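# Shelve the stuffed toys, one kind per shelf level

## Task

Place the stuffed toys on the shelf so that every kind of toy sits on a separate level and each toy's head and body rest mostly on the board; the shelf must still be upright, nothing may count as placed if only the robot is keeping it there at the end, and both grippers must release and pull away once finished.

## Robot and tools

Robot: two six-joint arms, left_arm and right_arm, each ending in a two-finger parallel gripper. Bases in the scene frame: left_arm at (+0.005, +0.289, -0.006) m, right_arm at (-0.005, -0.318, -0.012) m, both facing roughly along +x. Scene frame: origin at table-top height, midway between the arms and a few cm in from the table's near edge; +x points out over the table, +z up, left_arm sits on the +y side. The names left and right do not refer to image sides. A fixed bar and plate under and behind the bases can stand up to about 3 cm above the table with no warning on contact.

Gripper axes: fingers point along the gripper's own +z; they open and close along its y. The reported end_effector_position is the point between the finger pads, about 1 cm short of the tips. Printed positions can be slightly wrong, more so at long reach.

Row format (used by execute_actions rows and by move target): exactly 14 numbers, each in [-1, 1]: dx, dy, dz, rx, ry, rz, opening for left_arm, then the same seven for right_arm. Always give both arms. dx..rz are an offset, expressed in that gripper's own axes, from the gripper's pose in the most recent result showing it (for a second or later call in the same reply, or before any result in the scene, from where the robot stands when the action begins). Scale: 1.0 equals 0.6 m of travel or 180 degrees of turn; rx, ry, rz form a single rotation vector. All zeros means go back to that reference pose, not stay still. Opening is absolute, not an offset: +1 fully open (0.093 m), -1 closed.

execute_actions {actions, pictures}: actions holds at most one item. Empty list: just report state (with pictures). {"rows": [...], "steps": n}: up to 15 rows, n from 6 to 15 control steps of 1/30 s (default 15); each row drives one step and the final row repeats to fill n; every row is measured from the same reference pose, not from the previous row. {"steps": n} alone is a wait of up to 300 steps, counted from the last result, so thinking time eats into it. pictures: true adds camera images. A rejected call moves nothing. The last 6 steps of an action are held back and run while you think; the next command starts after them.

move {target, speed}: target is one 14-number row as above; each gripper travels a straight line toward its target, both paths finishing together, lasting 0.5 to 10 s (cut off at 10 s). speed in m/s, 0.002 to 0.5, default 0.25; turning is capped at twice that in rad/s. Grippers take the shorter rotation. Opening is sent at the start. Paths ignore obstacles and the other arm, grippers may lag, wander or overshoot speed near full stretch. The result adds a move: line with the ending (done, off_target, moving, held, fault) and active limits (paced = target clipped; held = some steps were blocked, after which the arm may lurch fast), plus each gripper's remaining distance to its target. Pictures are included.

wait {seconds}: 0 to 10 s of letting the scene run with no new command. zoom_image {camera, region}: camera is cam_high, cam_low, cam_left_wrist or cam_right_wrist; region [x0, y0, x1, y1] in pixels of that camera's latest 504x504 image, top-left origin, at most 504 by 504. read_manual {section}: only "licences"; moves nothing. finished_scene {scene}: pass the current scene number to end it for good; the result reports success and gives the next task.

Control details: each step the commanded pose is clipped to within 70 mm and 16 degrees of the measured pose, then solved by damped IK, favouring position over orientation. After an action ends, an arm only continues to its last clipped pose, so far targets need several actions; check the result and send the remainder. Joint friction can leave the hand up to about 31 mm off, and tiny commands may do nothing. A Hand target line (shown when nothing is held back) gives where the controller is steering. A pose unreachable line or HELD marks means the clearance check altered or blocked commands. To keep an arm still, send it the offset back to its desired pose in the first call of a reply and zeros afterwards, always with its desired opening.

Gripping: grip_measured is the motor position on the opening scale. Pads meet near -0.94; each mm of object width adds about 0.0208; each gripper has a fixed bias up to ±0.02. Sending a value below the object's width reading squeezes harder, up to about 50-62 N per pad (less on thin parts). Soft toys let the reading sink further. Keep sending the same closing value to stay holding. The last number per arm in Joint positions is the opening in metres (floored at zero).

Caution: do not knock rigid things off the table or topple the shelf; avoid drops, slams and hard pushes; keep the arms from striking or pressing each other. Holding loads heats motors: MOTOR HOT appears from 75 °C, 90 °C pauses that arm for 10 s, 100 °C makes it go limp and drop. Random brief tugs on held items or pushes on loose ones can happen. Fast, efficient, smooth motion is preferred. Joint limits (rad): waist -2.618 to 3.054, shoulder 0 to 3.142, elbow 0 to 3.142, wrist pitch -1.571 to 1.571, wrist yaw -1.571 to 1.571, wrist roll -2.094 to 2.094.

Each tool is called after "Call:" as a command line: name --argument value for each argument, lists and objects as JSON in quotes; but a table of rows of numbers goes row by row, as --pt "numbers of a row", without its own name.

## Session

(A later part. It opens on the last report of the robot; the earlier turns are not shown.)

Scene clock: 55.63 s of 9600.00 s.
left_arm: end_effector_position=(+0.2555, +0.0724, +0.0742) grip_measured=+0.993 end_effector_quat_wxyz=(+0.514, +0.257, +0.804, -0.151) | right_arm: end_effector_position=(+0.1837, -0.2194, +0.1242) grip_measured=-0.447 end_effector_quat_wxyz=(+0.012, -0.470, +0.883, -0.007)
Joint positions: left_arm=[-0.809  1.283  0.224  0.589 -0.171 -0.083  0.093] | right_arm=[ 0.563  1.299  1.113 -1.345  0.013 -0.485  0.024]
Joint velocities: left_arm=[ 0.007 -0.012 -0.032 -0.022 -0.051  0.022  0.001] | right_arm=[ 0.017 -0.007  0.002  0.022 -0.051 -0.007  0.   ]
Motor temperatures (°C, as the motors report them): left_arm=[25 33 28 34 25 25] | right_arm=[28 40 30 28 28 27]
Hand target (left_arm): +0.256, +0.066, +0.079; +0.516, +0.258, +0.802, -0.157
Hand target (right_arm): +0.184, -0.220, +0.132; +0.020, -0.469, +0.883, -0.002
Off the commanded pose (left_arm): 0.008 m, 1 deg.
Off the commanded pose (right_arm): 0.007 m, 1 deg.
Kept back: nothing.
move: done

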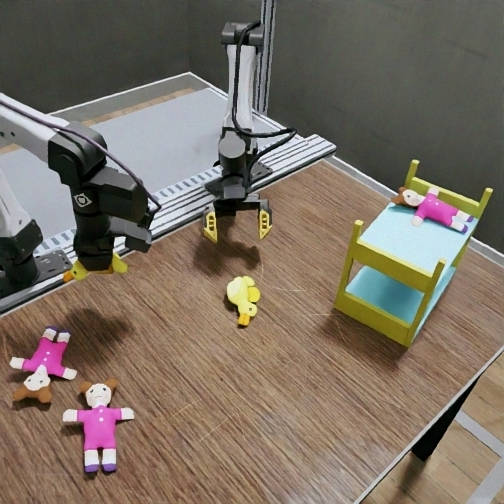

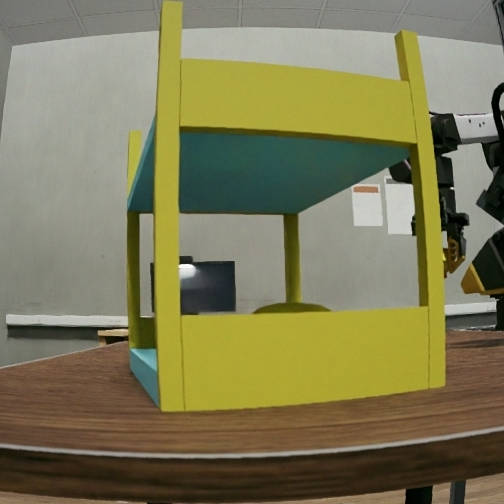

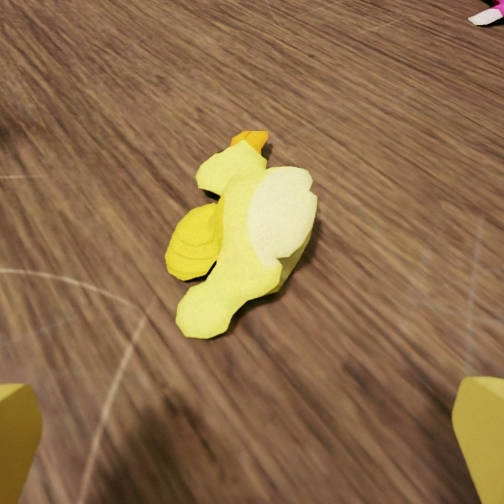

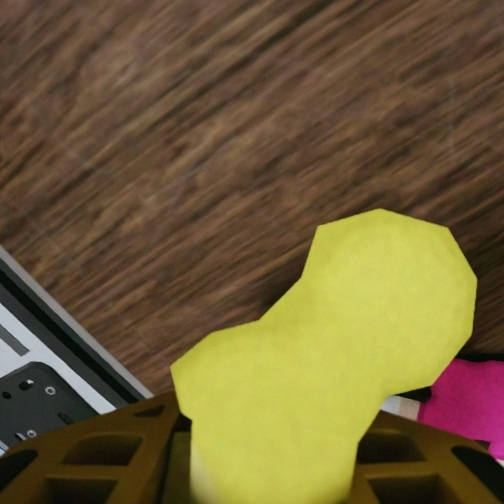

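Call:
move --target '[-0.013,0.008,0.205,0,0,0,1, 0,0,0,0,0,0,-0.45]' --speed 0.1

Call:
move --target '[0,0,0,0,0,0,-0.45, 0,0,0,0,0,0,-0.45]'

Scene clock: 57.43 s of 9600.00 s.
left_arm: end_effector_position=(+0.3431, +0.0125, +0.0210) grip_measured=+0.993 end_effector_quat_wxyz=(+0.500, +0.262, +0.813, -0.146) | right_arm: end_effector_position=(+0.1836, -0.2194, +0.1242) grip_measured=-0.447 end_effector_quat_wxyz=(+0.012, -0.471, +0.882, -0.007)
Joint positions: left_arm=[-0.739  1.933  0.579  0.852 -0.105 -0.051  0.093] | right_arm=[ 0.563  1.299  1.113 -1.345  0.013 -0.487  0.024]
Joint velocities: left_arm=[-0.002 -0.027 -0.007 -0.066  0.007 -0.051  0.   ] | right_arm=[ 0.002  0.007 -0.007 -0.037 -0.022  0.007  0.001]
Motor temperatures (°C, as the motors report them): left_arm=[25 33 28 34 25 25] | right_arm=[28 39 30 28 28 27]
Hand target (left_arm): +0.352, +0.010, +0.029; +0.513, +0.257, +0.805, -0.151
Hand target (right_arm): +0.184, -0.219, +0.124; +0.012, -0.470, +0.883, -0.007
Off the commanded pose (left_arm): 0.013 m, 2 deg.
Off the commanded pose (right_arm): 0.000 m, 0 deg.
Kept back: nothing.
move: off_target (left_arm)

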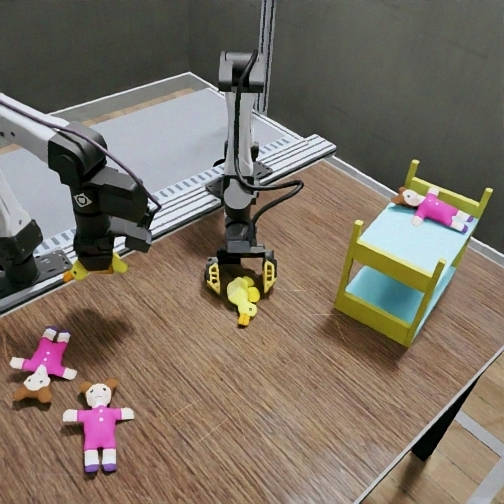

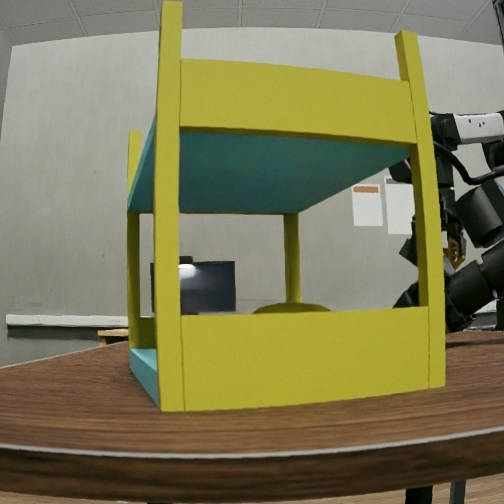

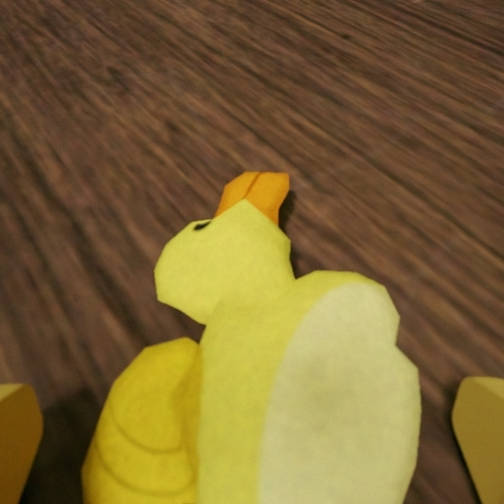

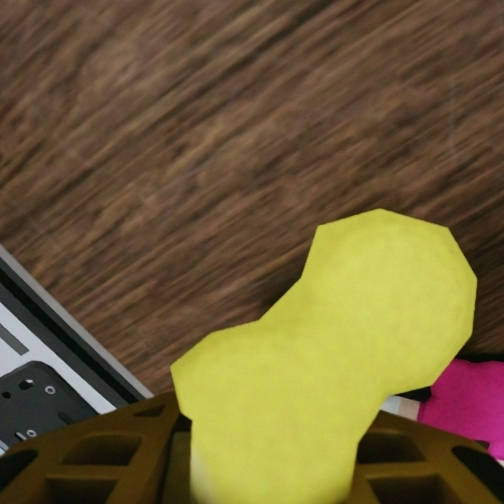

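Scene clock: 57.93 s of 9600.00 s.
left_arm: end_effector_position=(+0.3432, +0.0126, +0.0211) grip_measured=-0.448 end_effector_quat_wxyz=(+0.500, +0.261, +0.813, -0.146) | right_arm: end_effector_position=(+0.1836, -0.2194, +0.1242) grip_measured=-0.447 end_effector_quat_wxyz=(+0.012, -0.471, +0.882, -0.007)
Joint positions: left_arm=[-0.739  1.933  0.579  0.852 -0.106 -0.051  0.024] | right_arm=[ 0.563  1.299  1.113 -1.345  0.013 -0.487  0.024]
Joint velocities: left_arm=[ 0.012  0.007 -0.012 -0.022 -0.007 -0.022 -0.001] | right_arm=[-0.002  0.007  0.002 -0.007 -0.081 -0.037 -0.001]
Motor temperatures (°C, as the motors report them): left_arm=[25 33 28 34 25 25] | right_arm=[28 39 30 28 28 27]
Hand target (left_arm): +0.343, +0.012, +0.021; +0.500, +0.262, +0.813, -0.146
Hand target (right_arm): +0.184, -0.219, +0.124; +0.012, -0.471, +0.882, -0.007
Off the commanded pose (left_arm): 0.000 m, 0 deg.
Off the commanded pose (right_arm): 0.000 m, 0 deg.
Kept back: nothing.
move: done

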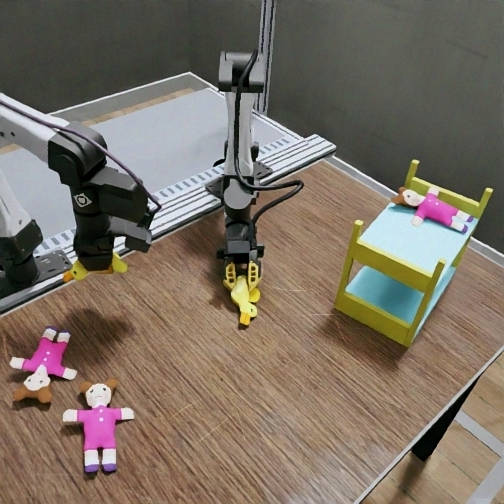

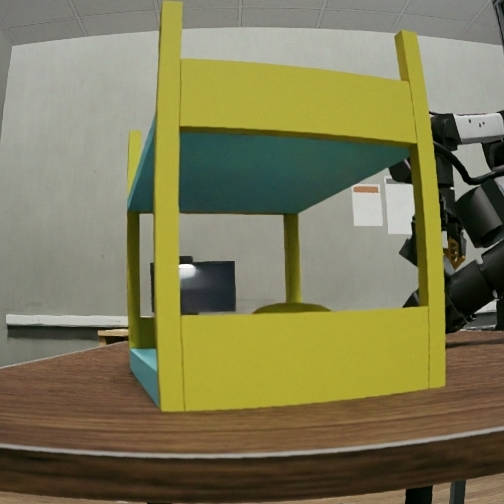

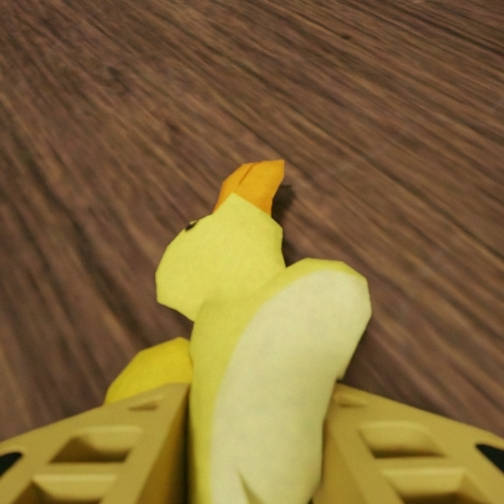

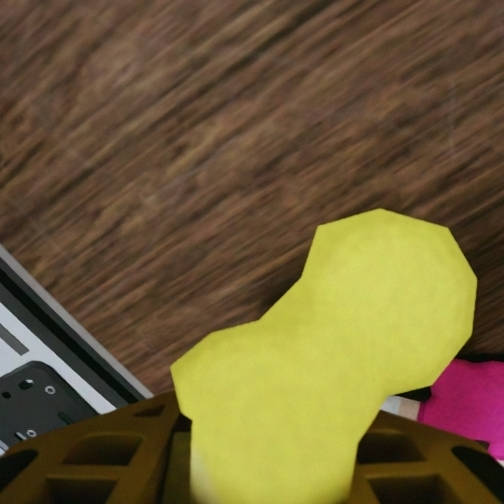

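Call:
move --target '[0,0.375,-0.216,-0.252,-0.097,-0.0875,-0.45, -0.427,-0.007,0.01,0,0,-0.5,-0.45]'

Scene clock: 61.90 s of 9600.00 s.
left_arm: end_effector_position=(+0.3800, +0.2562, +0.0809) grip_measured=-0.448 end_effector_quat_wxyz=(+0.645, -0.077, +0.757, +0.068) | right_arm: end_effector_position=(+0.3296, -0.0106, +0.1260) grip_measured=-0.447 end_effector_quat_wxyz=(-0.020, +0.954, -0.299, +0.016)
Joint positions: left_arm=[-0.315  1.84   0.281  1.343 -0.499 -0.096  0.024] | right_arm=[ 0.82   2.3    2.366 -1.571  0.013 -1.784  0.024]
Joint velocities: left_arm=[-0.007  0.012  0.002 -0.095 -0.022 -0.007 -0.   ] | right_arm=[ 0.017 -0.007  0.002 -0.11   0.007 -0.051  0.   ]
Motor temperatures (°C, as the motors report them): left_arm=[25 33 28 35 25 25] | right_arm=[28 38 30 28 28 27]
Hand target (left_arm): +0.378, +0.263, +0.082; +0.648, -0.088, +0.753, +0.073
Hand target (right_arm): +0.327, -0.008, +0.122; -0.010, +0.957, -0.291, +0.014
Off the commanded pose (left_arm): 0.008 m, 2 deg.
Off the commanded pose (right_arm): 0.004 m, 2 deg.
joint sent to its limit (right arm) — the command would take joint 4 (wrist pitch) past its lower limit, so that joint was sent only as far as its limit.
Kept back: nothing.
move: done

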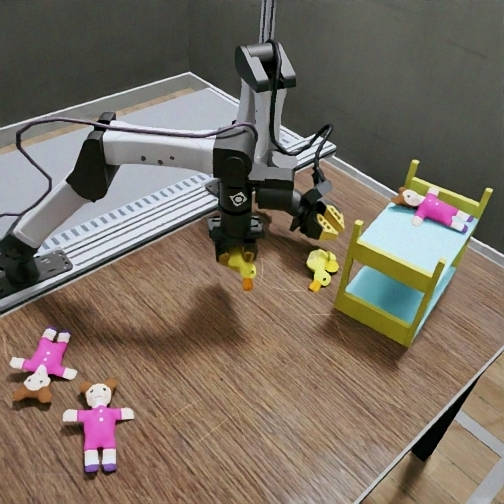

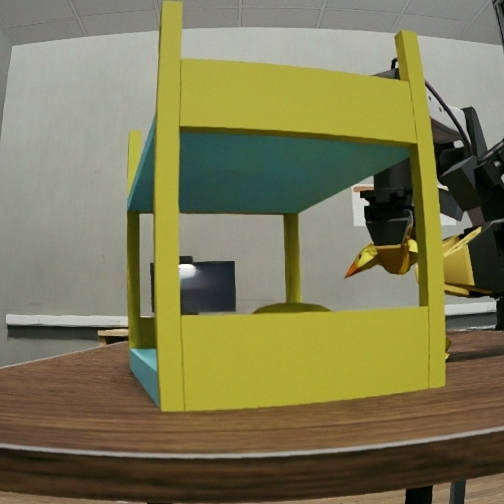

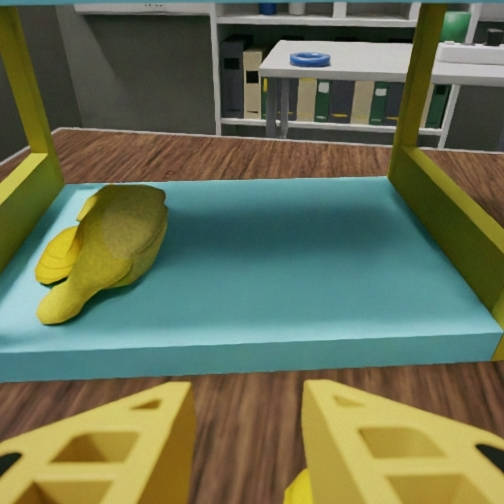

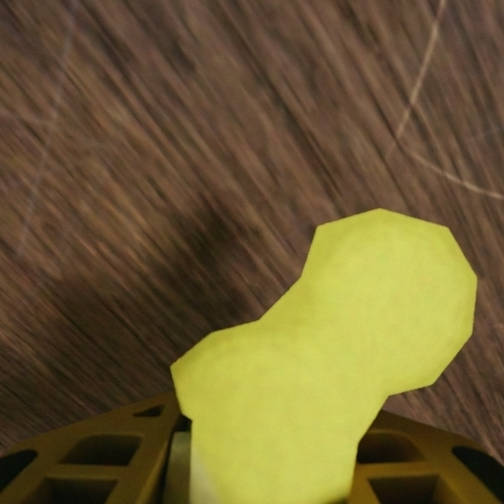

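Call:
move --target '[-0.04,0.04,-0.128,0.265,0.159,0.12,1, 0,0,0.185,0,0,0,-0.45]'

Call:
move --target '[0,0,0,0,0,0,1, 0,0,0,0,0,0,1]'

Scene clock: 65.03 s of 9600.00 s.
left_arm: end_effector_position=(+0.2995, +0.2631, +0.1144) grip_measured=+0.993 end_effector_quat_wxyz=(+0.394, +0.315, +0.852, -0.144) | right_arm: end_effector_position=(+0.3390, -0.0013, +0.0296) grip_measured=-0.447 end_effector_quat_wxyz=(-0.035, +0.953, -0.298, +0.025)
Joint positions: left_arm=[ 0.262  1.229  0.687 -0.48   0.679  0.776  0.093] | right_arm=[ 0.82   2.278  1.941 -1.133  0.013 -1.786  0.024]
Joint velocities: left_arm=[ 0.017 -0.007 -0.002 -0.022 -0.007 -0.066  0.002] | right_arm=[ 0.002  0.007 -0.002  0.022  0.007  0.007 -0.   ]
Motor temperatures (°C, as the motors report them): left_arm=[25 33 28 35 25 25] | right_arm=[28 40 30 28 28 27]
Hand target (left_arm): +0.303, +0.266, +0.117; +0.395, +0.312, +0.851, -0.146
Hand target (right_arm): +0.336, -0.007, +0.016; -0.020, +0.954, -0.299, +0.016
Off the commanded pose (left_arm): 0.006 m, 1 deg.
Off the commanded pose (right_arm): 0.016 m, 2 deg.
Kept back: nothing.
move: off_target (right_arm)

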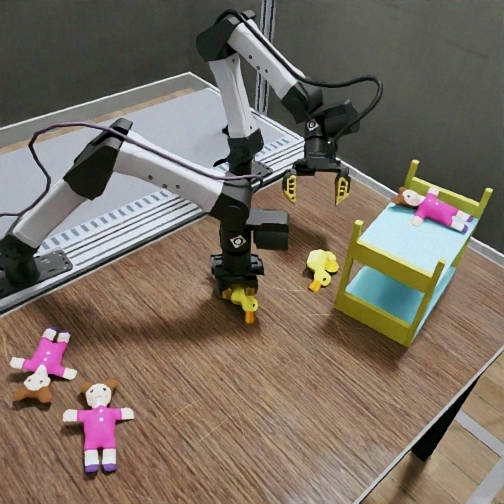

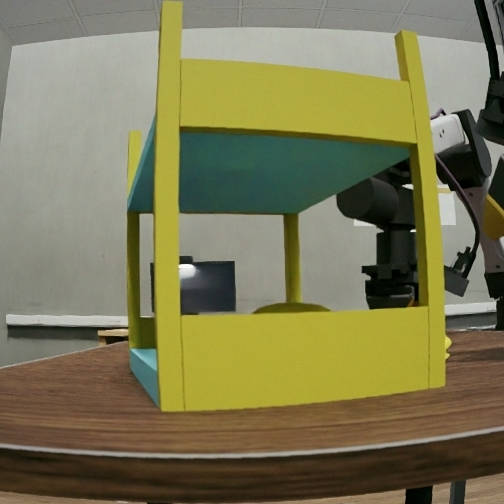

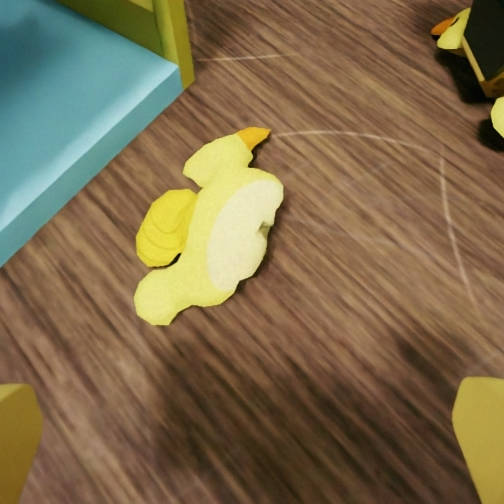

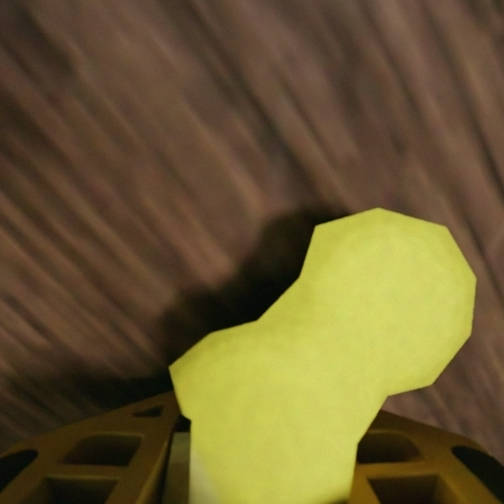

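Scene clock: 65.53 s of 9600.00 s.
left_arm: end_effector_position=(+0.2994, +0.2630, +0.1144) grip_measured=+0.993 end_effector_quat_wxyz=(+0.394, +0.315, +0.852, -0.144) | right_arm: end_effector_position=(+0.3390, -0.0013, +0.0296) grip_measured=+1.000 end_effector_quat_wxyz=(-0.035, +0.953, -0.298, +0.025)
Joint positions: left_arm=[ 0.262  1.229  0.687 -0.48   0.679  0.776  0.093] | right_arm=[ 0.82   2.278  1.941 -1.133  0.013 -1.786  0.093]
Joint velocities: left_arm=[-0.012  0.022  0.002 -0.037 -0.007  0.007 -0.001] | right_arm=[-0.017  0.002 -0.012  0.051 -0.022 -0.081  0.   ]
Motor temperatures (°C, as the motors report them): left_arm=[25 33 28 34 25 25] | right_arm=[28 40 30 28 28 27]
Hand target (left_arm): +0.299, +0.263, +0.114; +0.394, +0.314, +0.852, -0.144
Hand target (right_arm): +0.339, -0.001, +0.030; -0.035, +0.953, -0.298, +0.025
Off the commanded pose (left_arm): 0.000 m, 0 deg.
Off the commanded pose (right_arm): 0.000 m, 0 deg.
Kept back: nothing.
move: done

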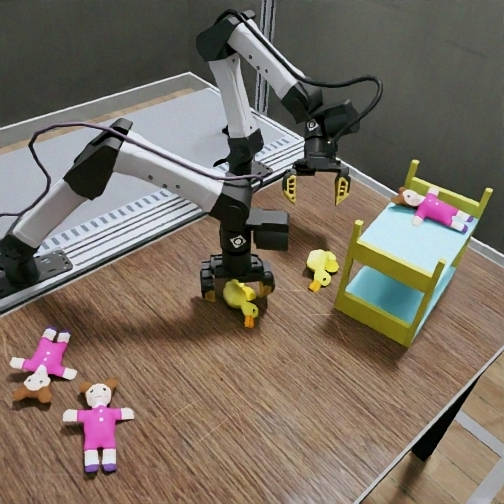

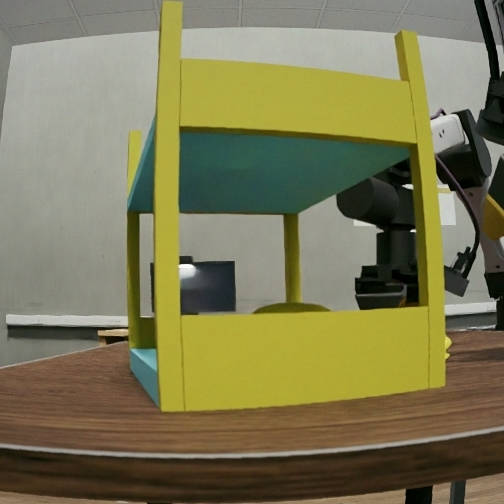

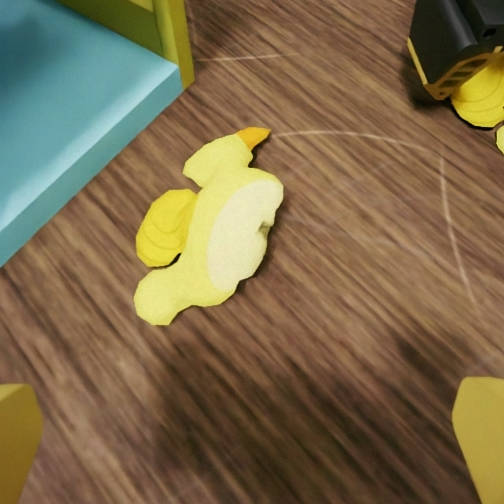

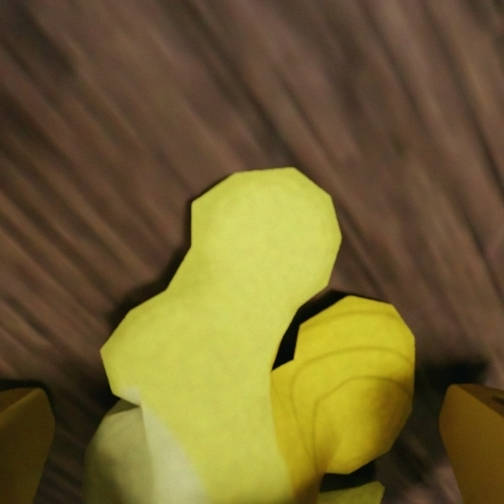

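Call:
move --target '[0,0.036,0.237,0.05,0,0.043,1, 0,0,-0.17,0,0,0,1]' --speed 0.1

Scene clock: 67.87 s of 9600.00 s.
left_arm: end_effector_position=(+0.3882, +0.2115, +0.0178) grip_measured=+0.993 end_effector_quat_wxyz=(+0.364, +0.392, +0.824, -0.189) | right_arm: end_effector_position=(+0.3329, -0.0076, +0.1354) grip_measured=+1.000 end_effector_quat_wxyz=(-0.044, +0.953, -0.298, +0.030)
Joint positions: left_arm=[ 0.061  1.854  0.843 -0.039  0.679  0.764  0.093] | right_arm=[ 0.82   2.255  2.323 -1.518  0.013 -1.786  0.093]
Joint velocities: left_arm=[ 0.007 -0.002  0.002  0.007 -0.051  0.022  0.002] | right_arm=[-0.017 -0.007  0.012  0.037  0.022  0.066  0.   ]
Motor temperatures (°C, as the motors report them): left_arm=[25 33 29 34 25 25] | right_arm=[28 41 31 28 28 27]
Hand target (left_arm): +0.398, +0.208, +0.023; +0.377, +0.402, +0.814, -0.182
Hand target (right_arm): +0.331, -0.007, +0.131; -0.035, +0.953, -0.298, +0.025
Off the commanded pose (left_arm): 0.009 m, 2 deg.
Off the commanded pose (right_arm): 0.004 m, 1 deg.
Kept back: nothing.
move: done

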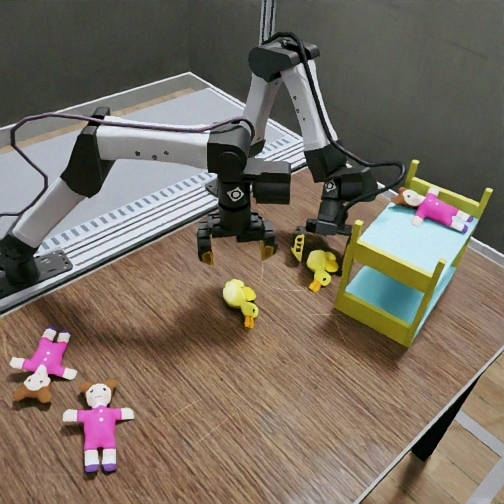

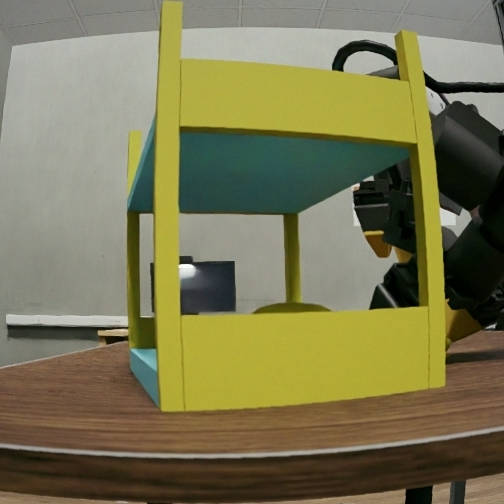

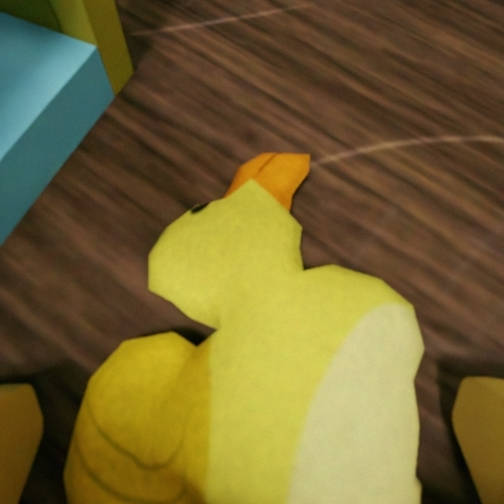

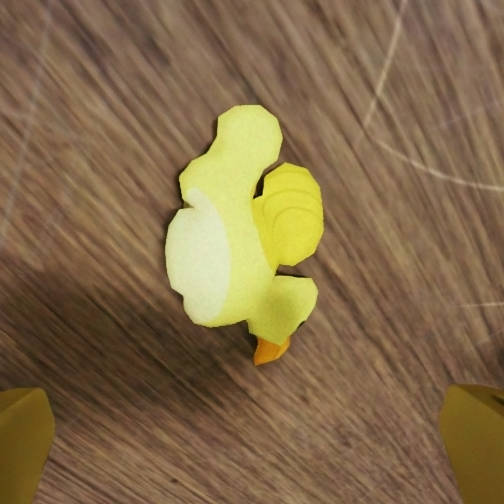

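Call:
move --target '[-0.03,0,0.03,0,0,0,1, 0.465,0.411,-0.03,0,0,0.47,1]'

Call:
move --target '[0,0,0,0,0,0,-0.55, 0,0,0,0,0,0,1]'

Scene clock: 71.67 s of 9600.00 s.
left_arm: end_effector_position=(+0.3943, +0.1948, +0.0163) grip_measured=+0.993 end_effector_quat_wxyz=(+0.354, +0.386, +0.829, -0.196) | right_arm: end_effector_position=(+0.4253, -0.3669, +0.1477) grip_measured=+1.000 end_effector_quat_wxyz=(+0.061, -0.509, +0.858, -0.012)
Joint positions: left_arm=[ 0.008  1.879  0.874 -0.034  0.654  0.698  0.093] | right_arm=[-0.072  2.119  2.144 -1.473 -0.067 -1.209  0.093]
Joint velocities: left_arm=[-0.027  0.002 -0.012  0.022  0.022  0.022 -0.   ] | right_arm=[-0.002  0.007  0.012 -0.022 -0.081 -0.037  0.   ]
Motor temperatures (°C, as the motors report them): left_arm=[26 33 29 34 25 25] | right_arm=[28 42 31 28 28 27]
Hand target (left_arm): +0.404, +0.192, +0.020; +0.364, +0.392, +0.824, -0.188
Hand target (right_arm): +0.425, -0.367, +0.141; +0.053, -0.505, +0.862, -0.000
Off the commanded pose (left_arm): 0.011 m, 2 deg.
Off the commanded pose (right_arm): 0.012 m, 3 deg.
Kept back: nothing.
move: off_target (left_arm, right_arm)

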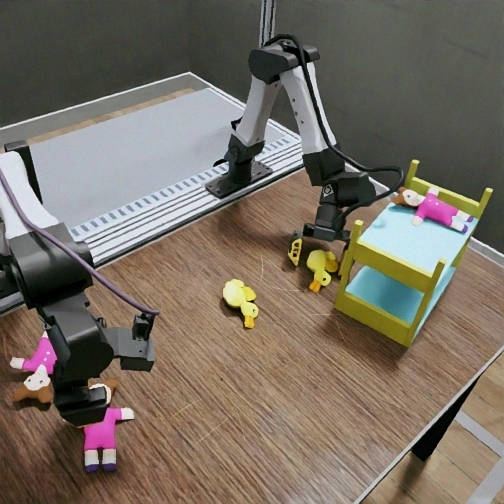

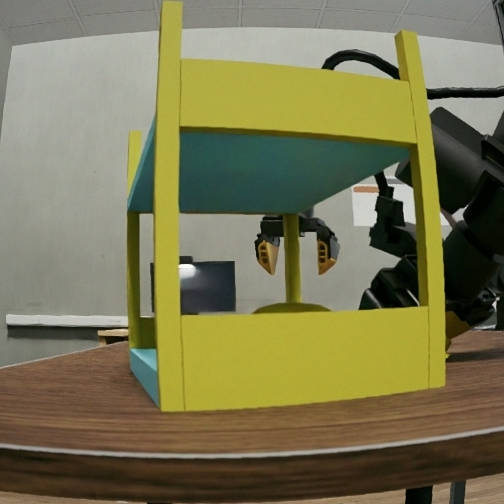

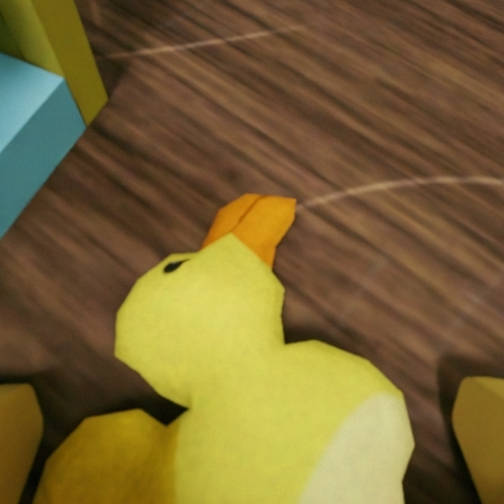

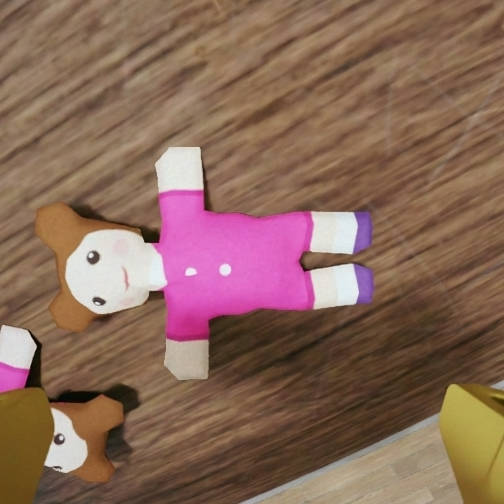

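Scene clock: 72.17 s of 9600.00 s.
left_arm: end_effector_position=(+0.3948, +0.1941, +0.0173) grip_measured=-0.547 end_effector_quat_wxyz=(+0.357, +0.387, +0.827, -0.197) | right_arm: end_effector_position=(+0.4253, -0.3669, +0.1477) grip_measured=+1.000 end_effector_quat_wxyz=(+0.061, -0.509, +0.858, -0.012)
Joint positions: left_arm=[ 0.008  1.879  0.874 -0.029  0.659  0.698  0.019] | right_arm=[-0.072  2.119  2.144 -1.473 -0.067 -1.209  0.093]
Joint velocities: left_arm=[-0.002 -0.012  0.012 -0.051 -0.037 -0.037  0.001] | right_arm=[ 0.002 -0.012  0.002 -0.022 -0.037  0.007  0.   ]
Motor temperatures (°C, as the motors report them): left_arm=[26 33 29 34 25 25] | right_arm=[28 42 31 28 28 27]
Hand target (left_arm): +0.394, +0.195, +0.016; +0.354, +0.386, +0.829, -0.196
Hand target (right_arm): +0.425, -0.367, +0.148; +0.061, -0.509, +0.858, -0.012
Off the commanded pose (left_arm): 0.001 m, 0 deg.
Off the commanded pose (right_arm): 0.000 m, 0 deg.
Kept back: nothing.
move: done

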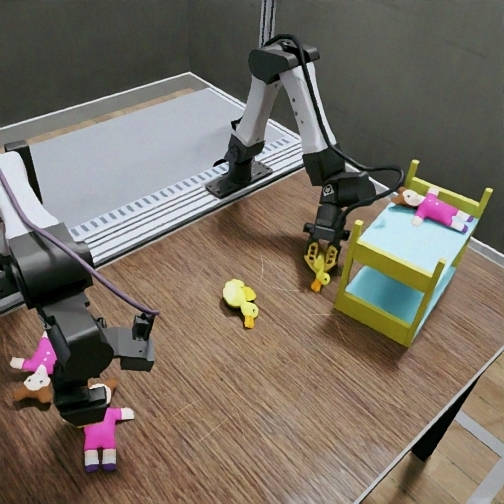

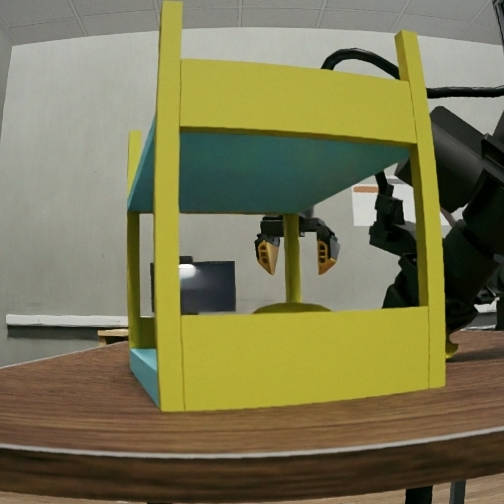

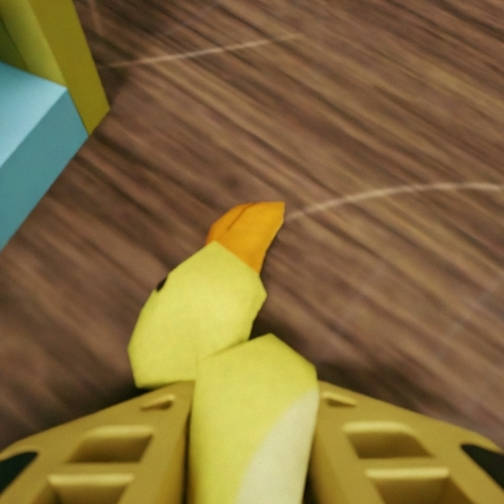

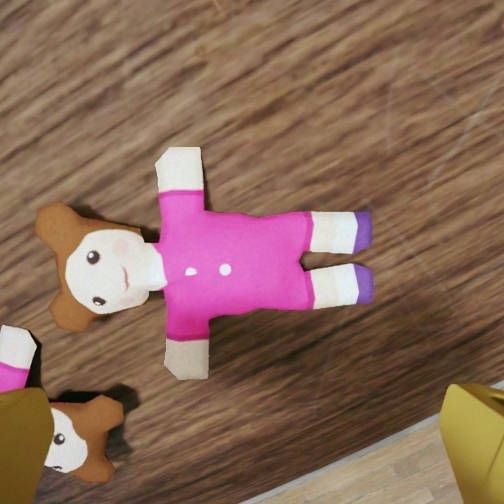

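Call:
move --target '[-0.025,0.057,-0.164,-0.335,-0.177,-0.14,-0.55, 0.037,0,0.1,0,0,0.5,1]'

Scene clock: 77.10 s of 9600.00 s.
left_arm: end_effector_position=(+0.3861, +0.2709, +0.0883) grip_measured=-0.548 end_effector_quat_wxyz=(+0.643, -0.086, +0.757, +0.078) | right_arm: end_effector_position=(+0.4275, -0.3813, +0.0852) grip_measured=+1.000 end_effector_quat_wxyz=(+0.052, +0.238, +0.969, +0.032)
Joint positions: left_arm=[-0.262  1.795  0.301  1.281 -0.473 -0.087  0.019] | right_arm=[-0.103  2.104  1.871 -1.217 -0.067  0.313  0.093]
Joint velocities: left_arm=[-0.017 -0.002  0.017  0.11  -0.007  0.037  0.   ] | right_arm=[-0.007  0.012  0.007  0.037 -0.007  0.022  0.   ]
Motor temperatures (°C, as the motors report them): left_arm=[25 33 29 34 25 25] | right_arm=[28 43 31 28 28 27]
Hand target (left_arm): +0.386, +0.268, +0.091; +0.651, -0.089, +0.750, +0.074
Hand target (right_arm): +0.423, -0.384, +0.086; +0.052, +0.247, +0.967, +0.034
Off the commanded pose (left_arm): 0.006 m, 1 deg.
Off the commanded pose (right_arm): 0.006 m, 1 deg.
Kept back: nothing.
move: done

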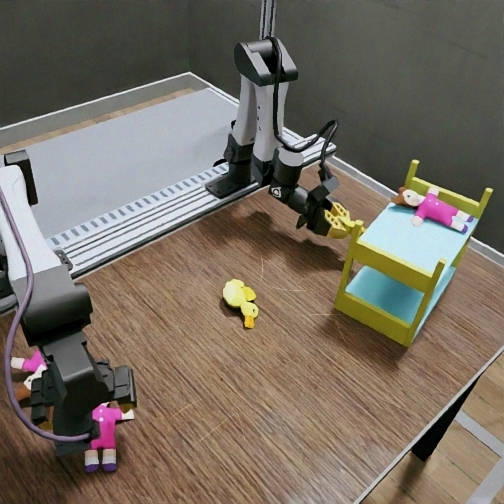

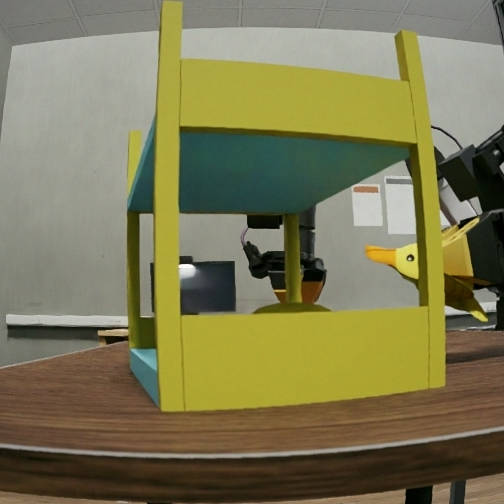

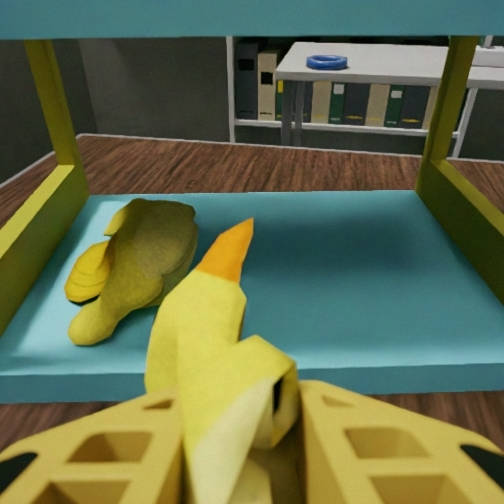

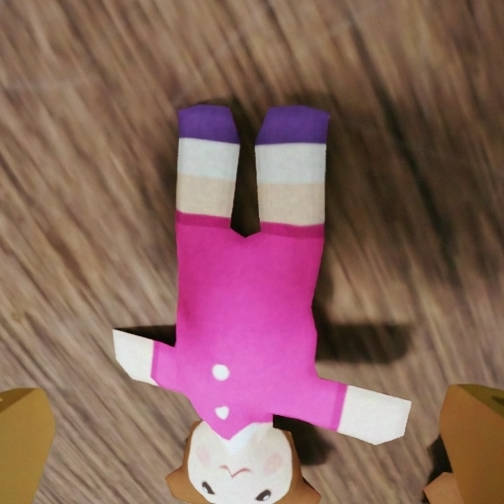

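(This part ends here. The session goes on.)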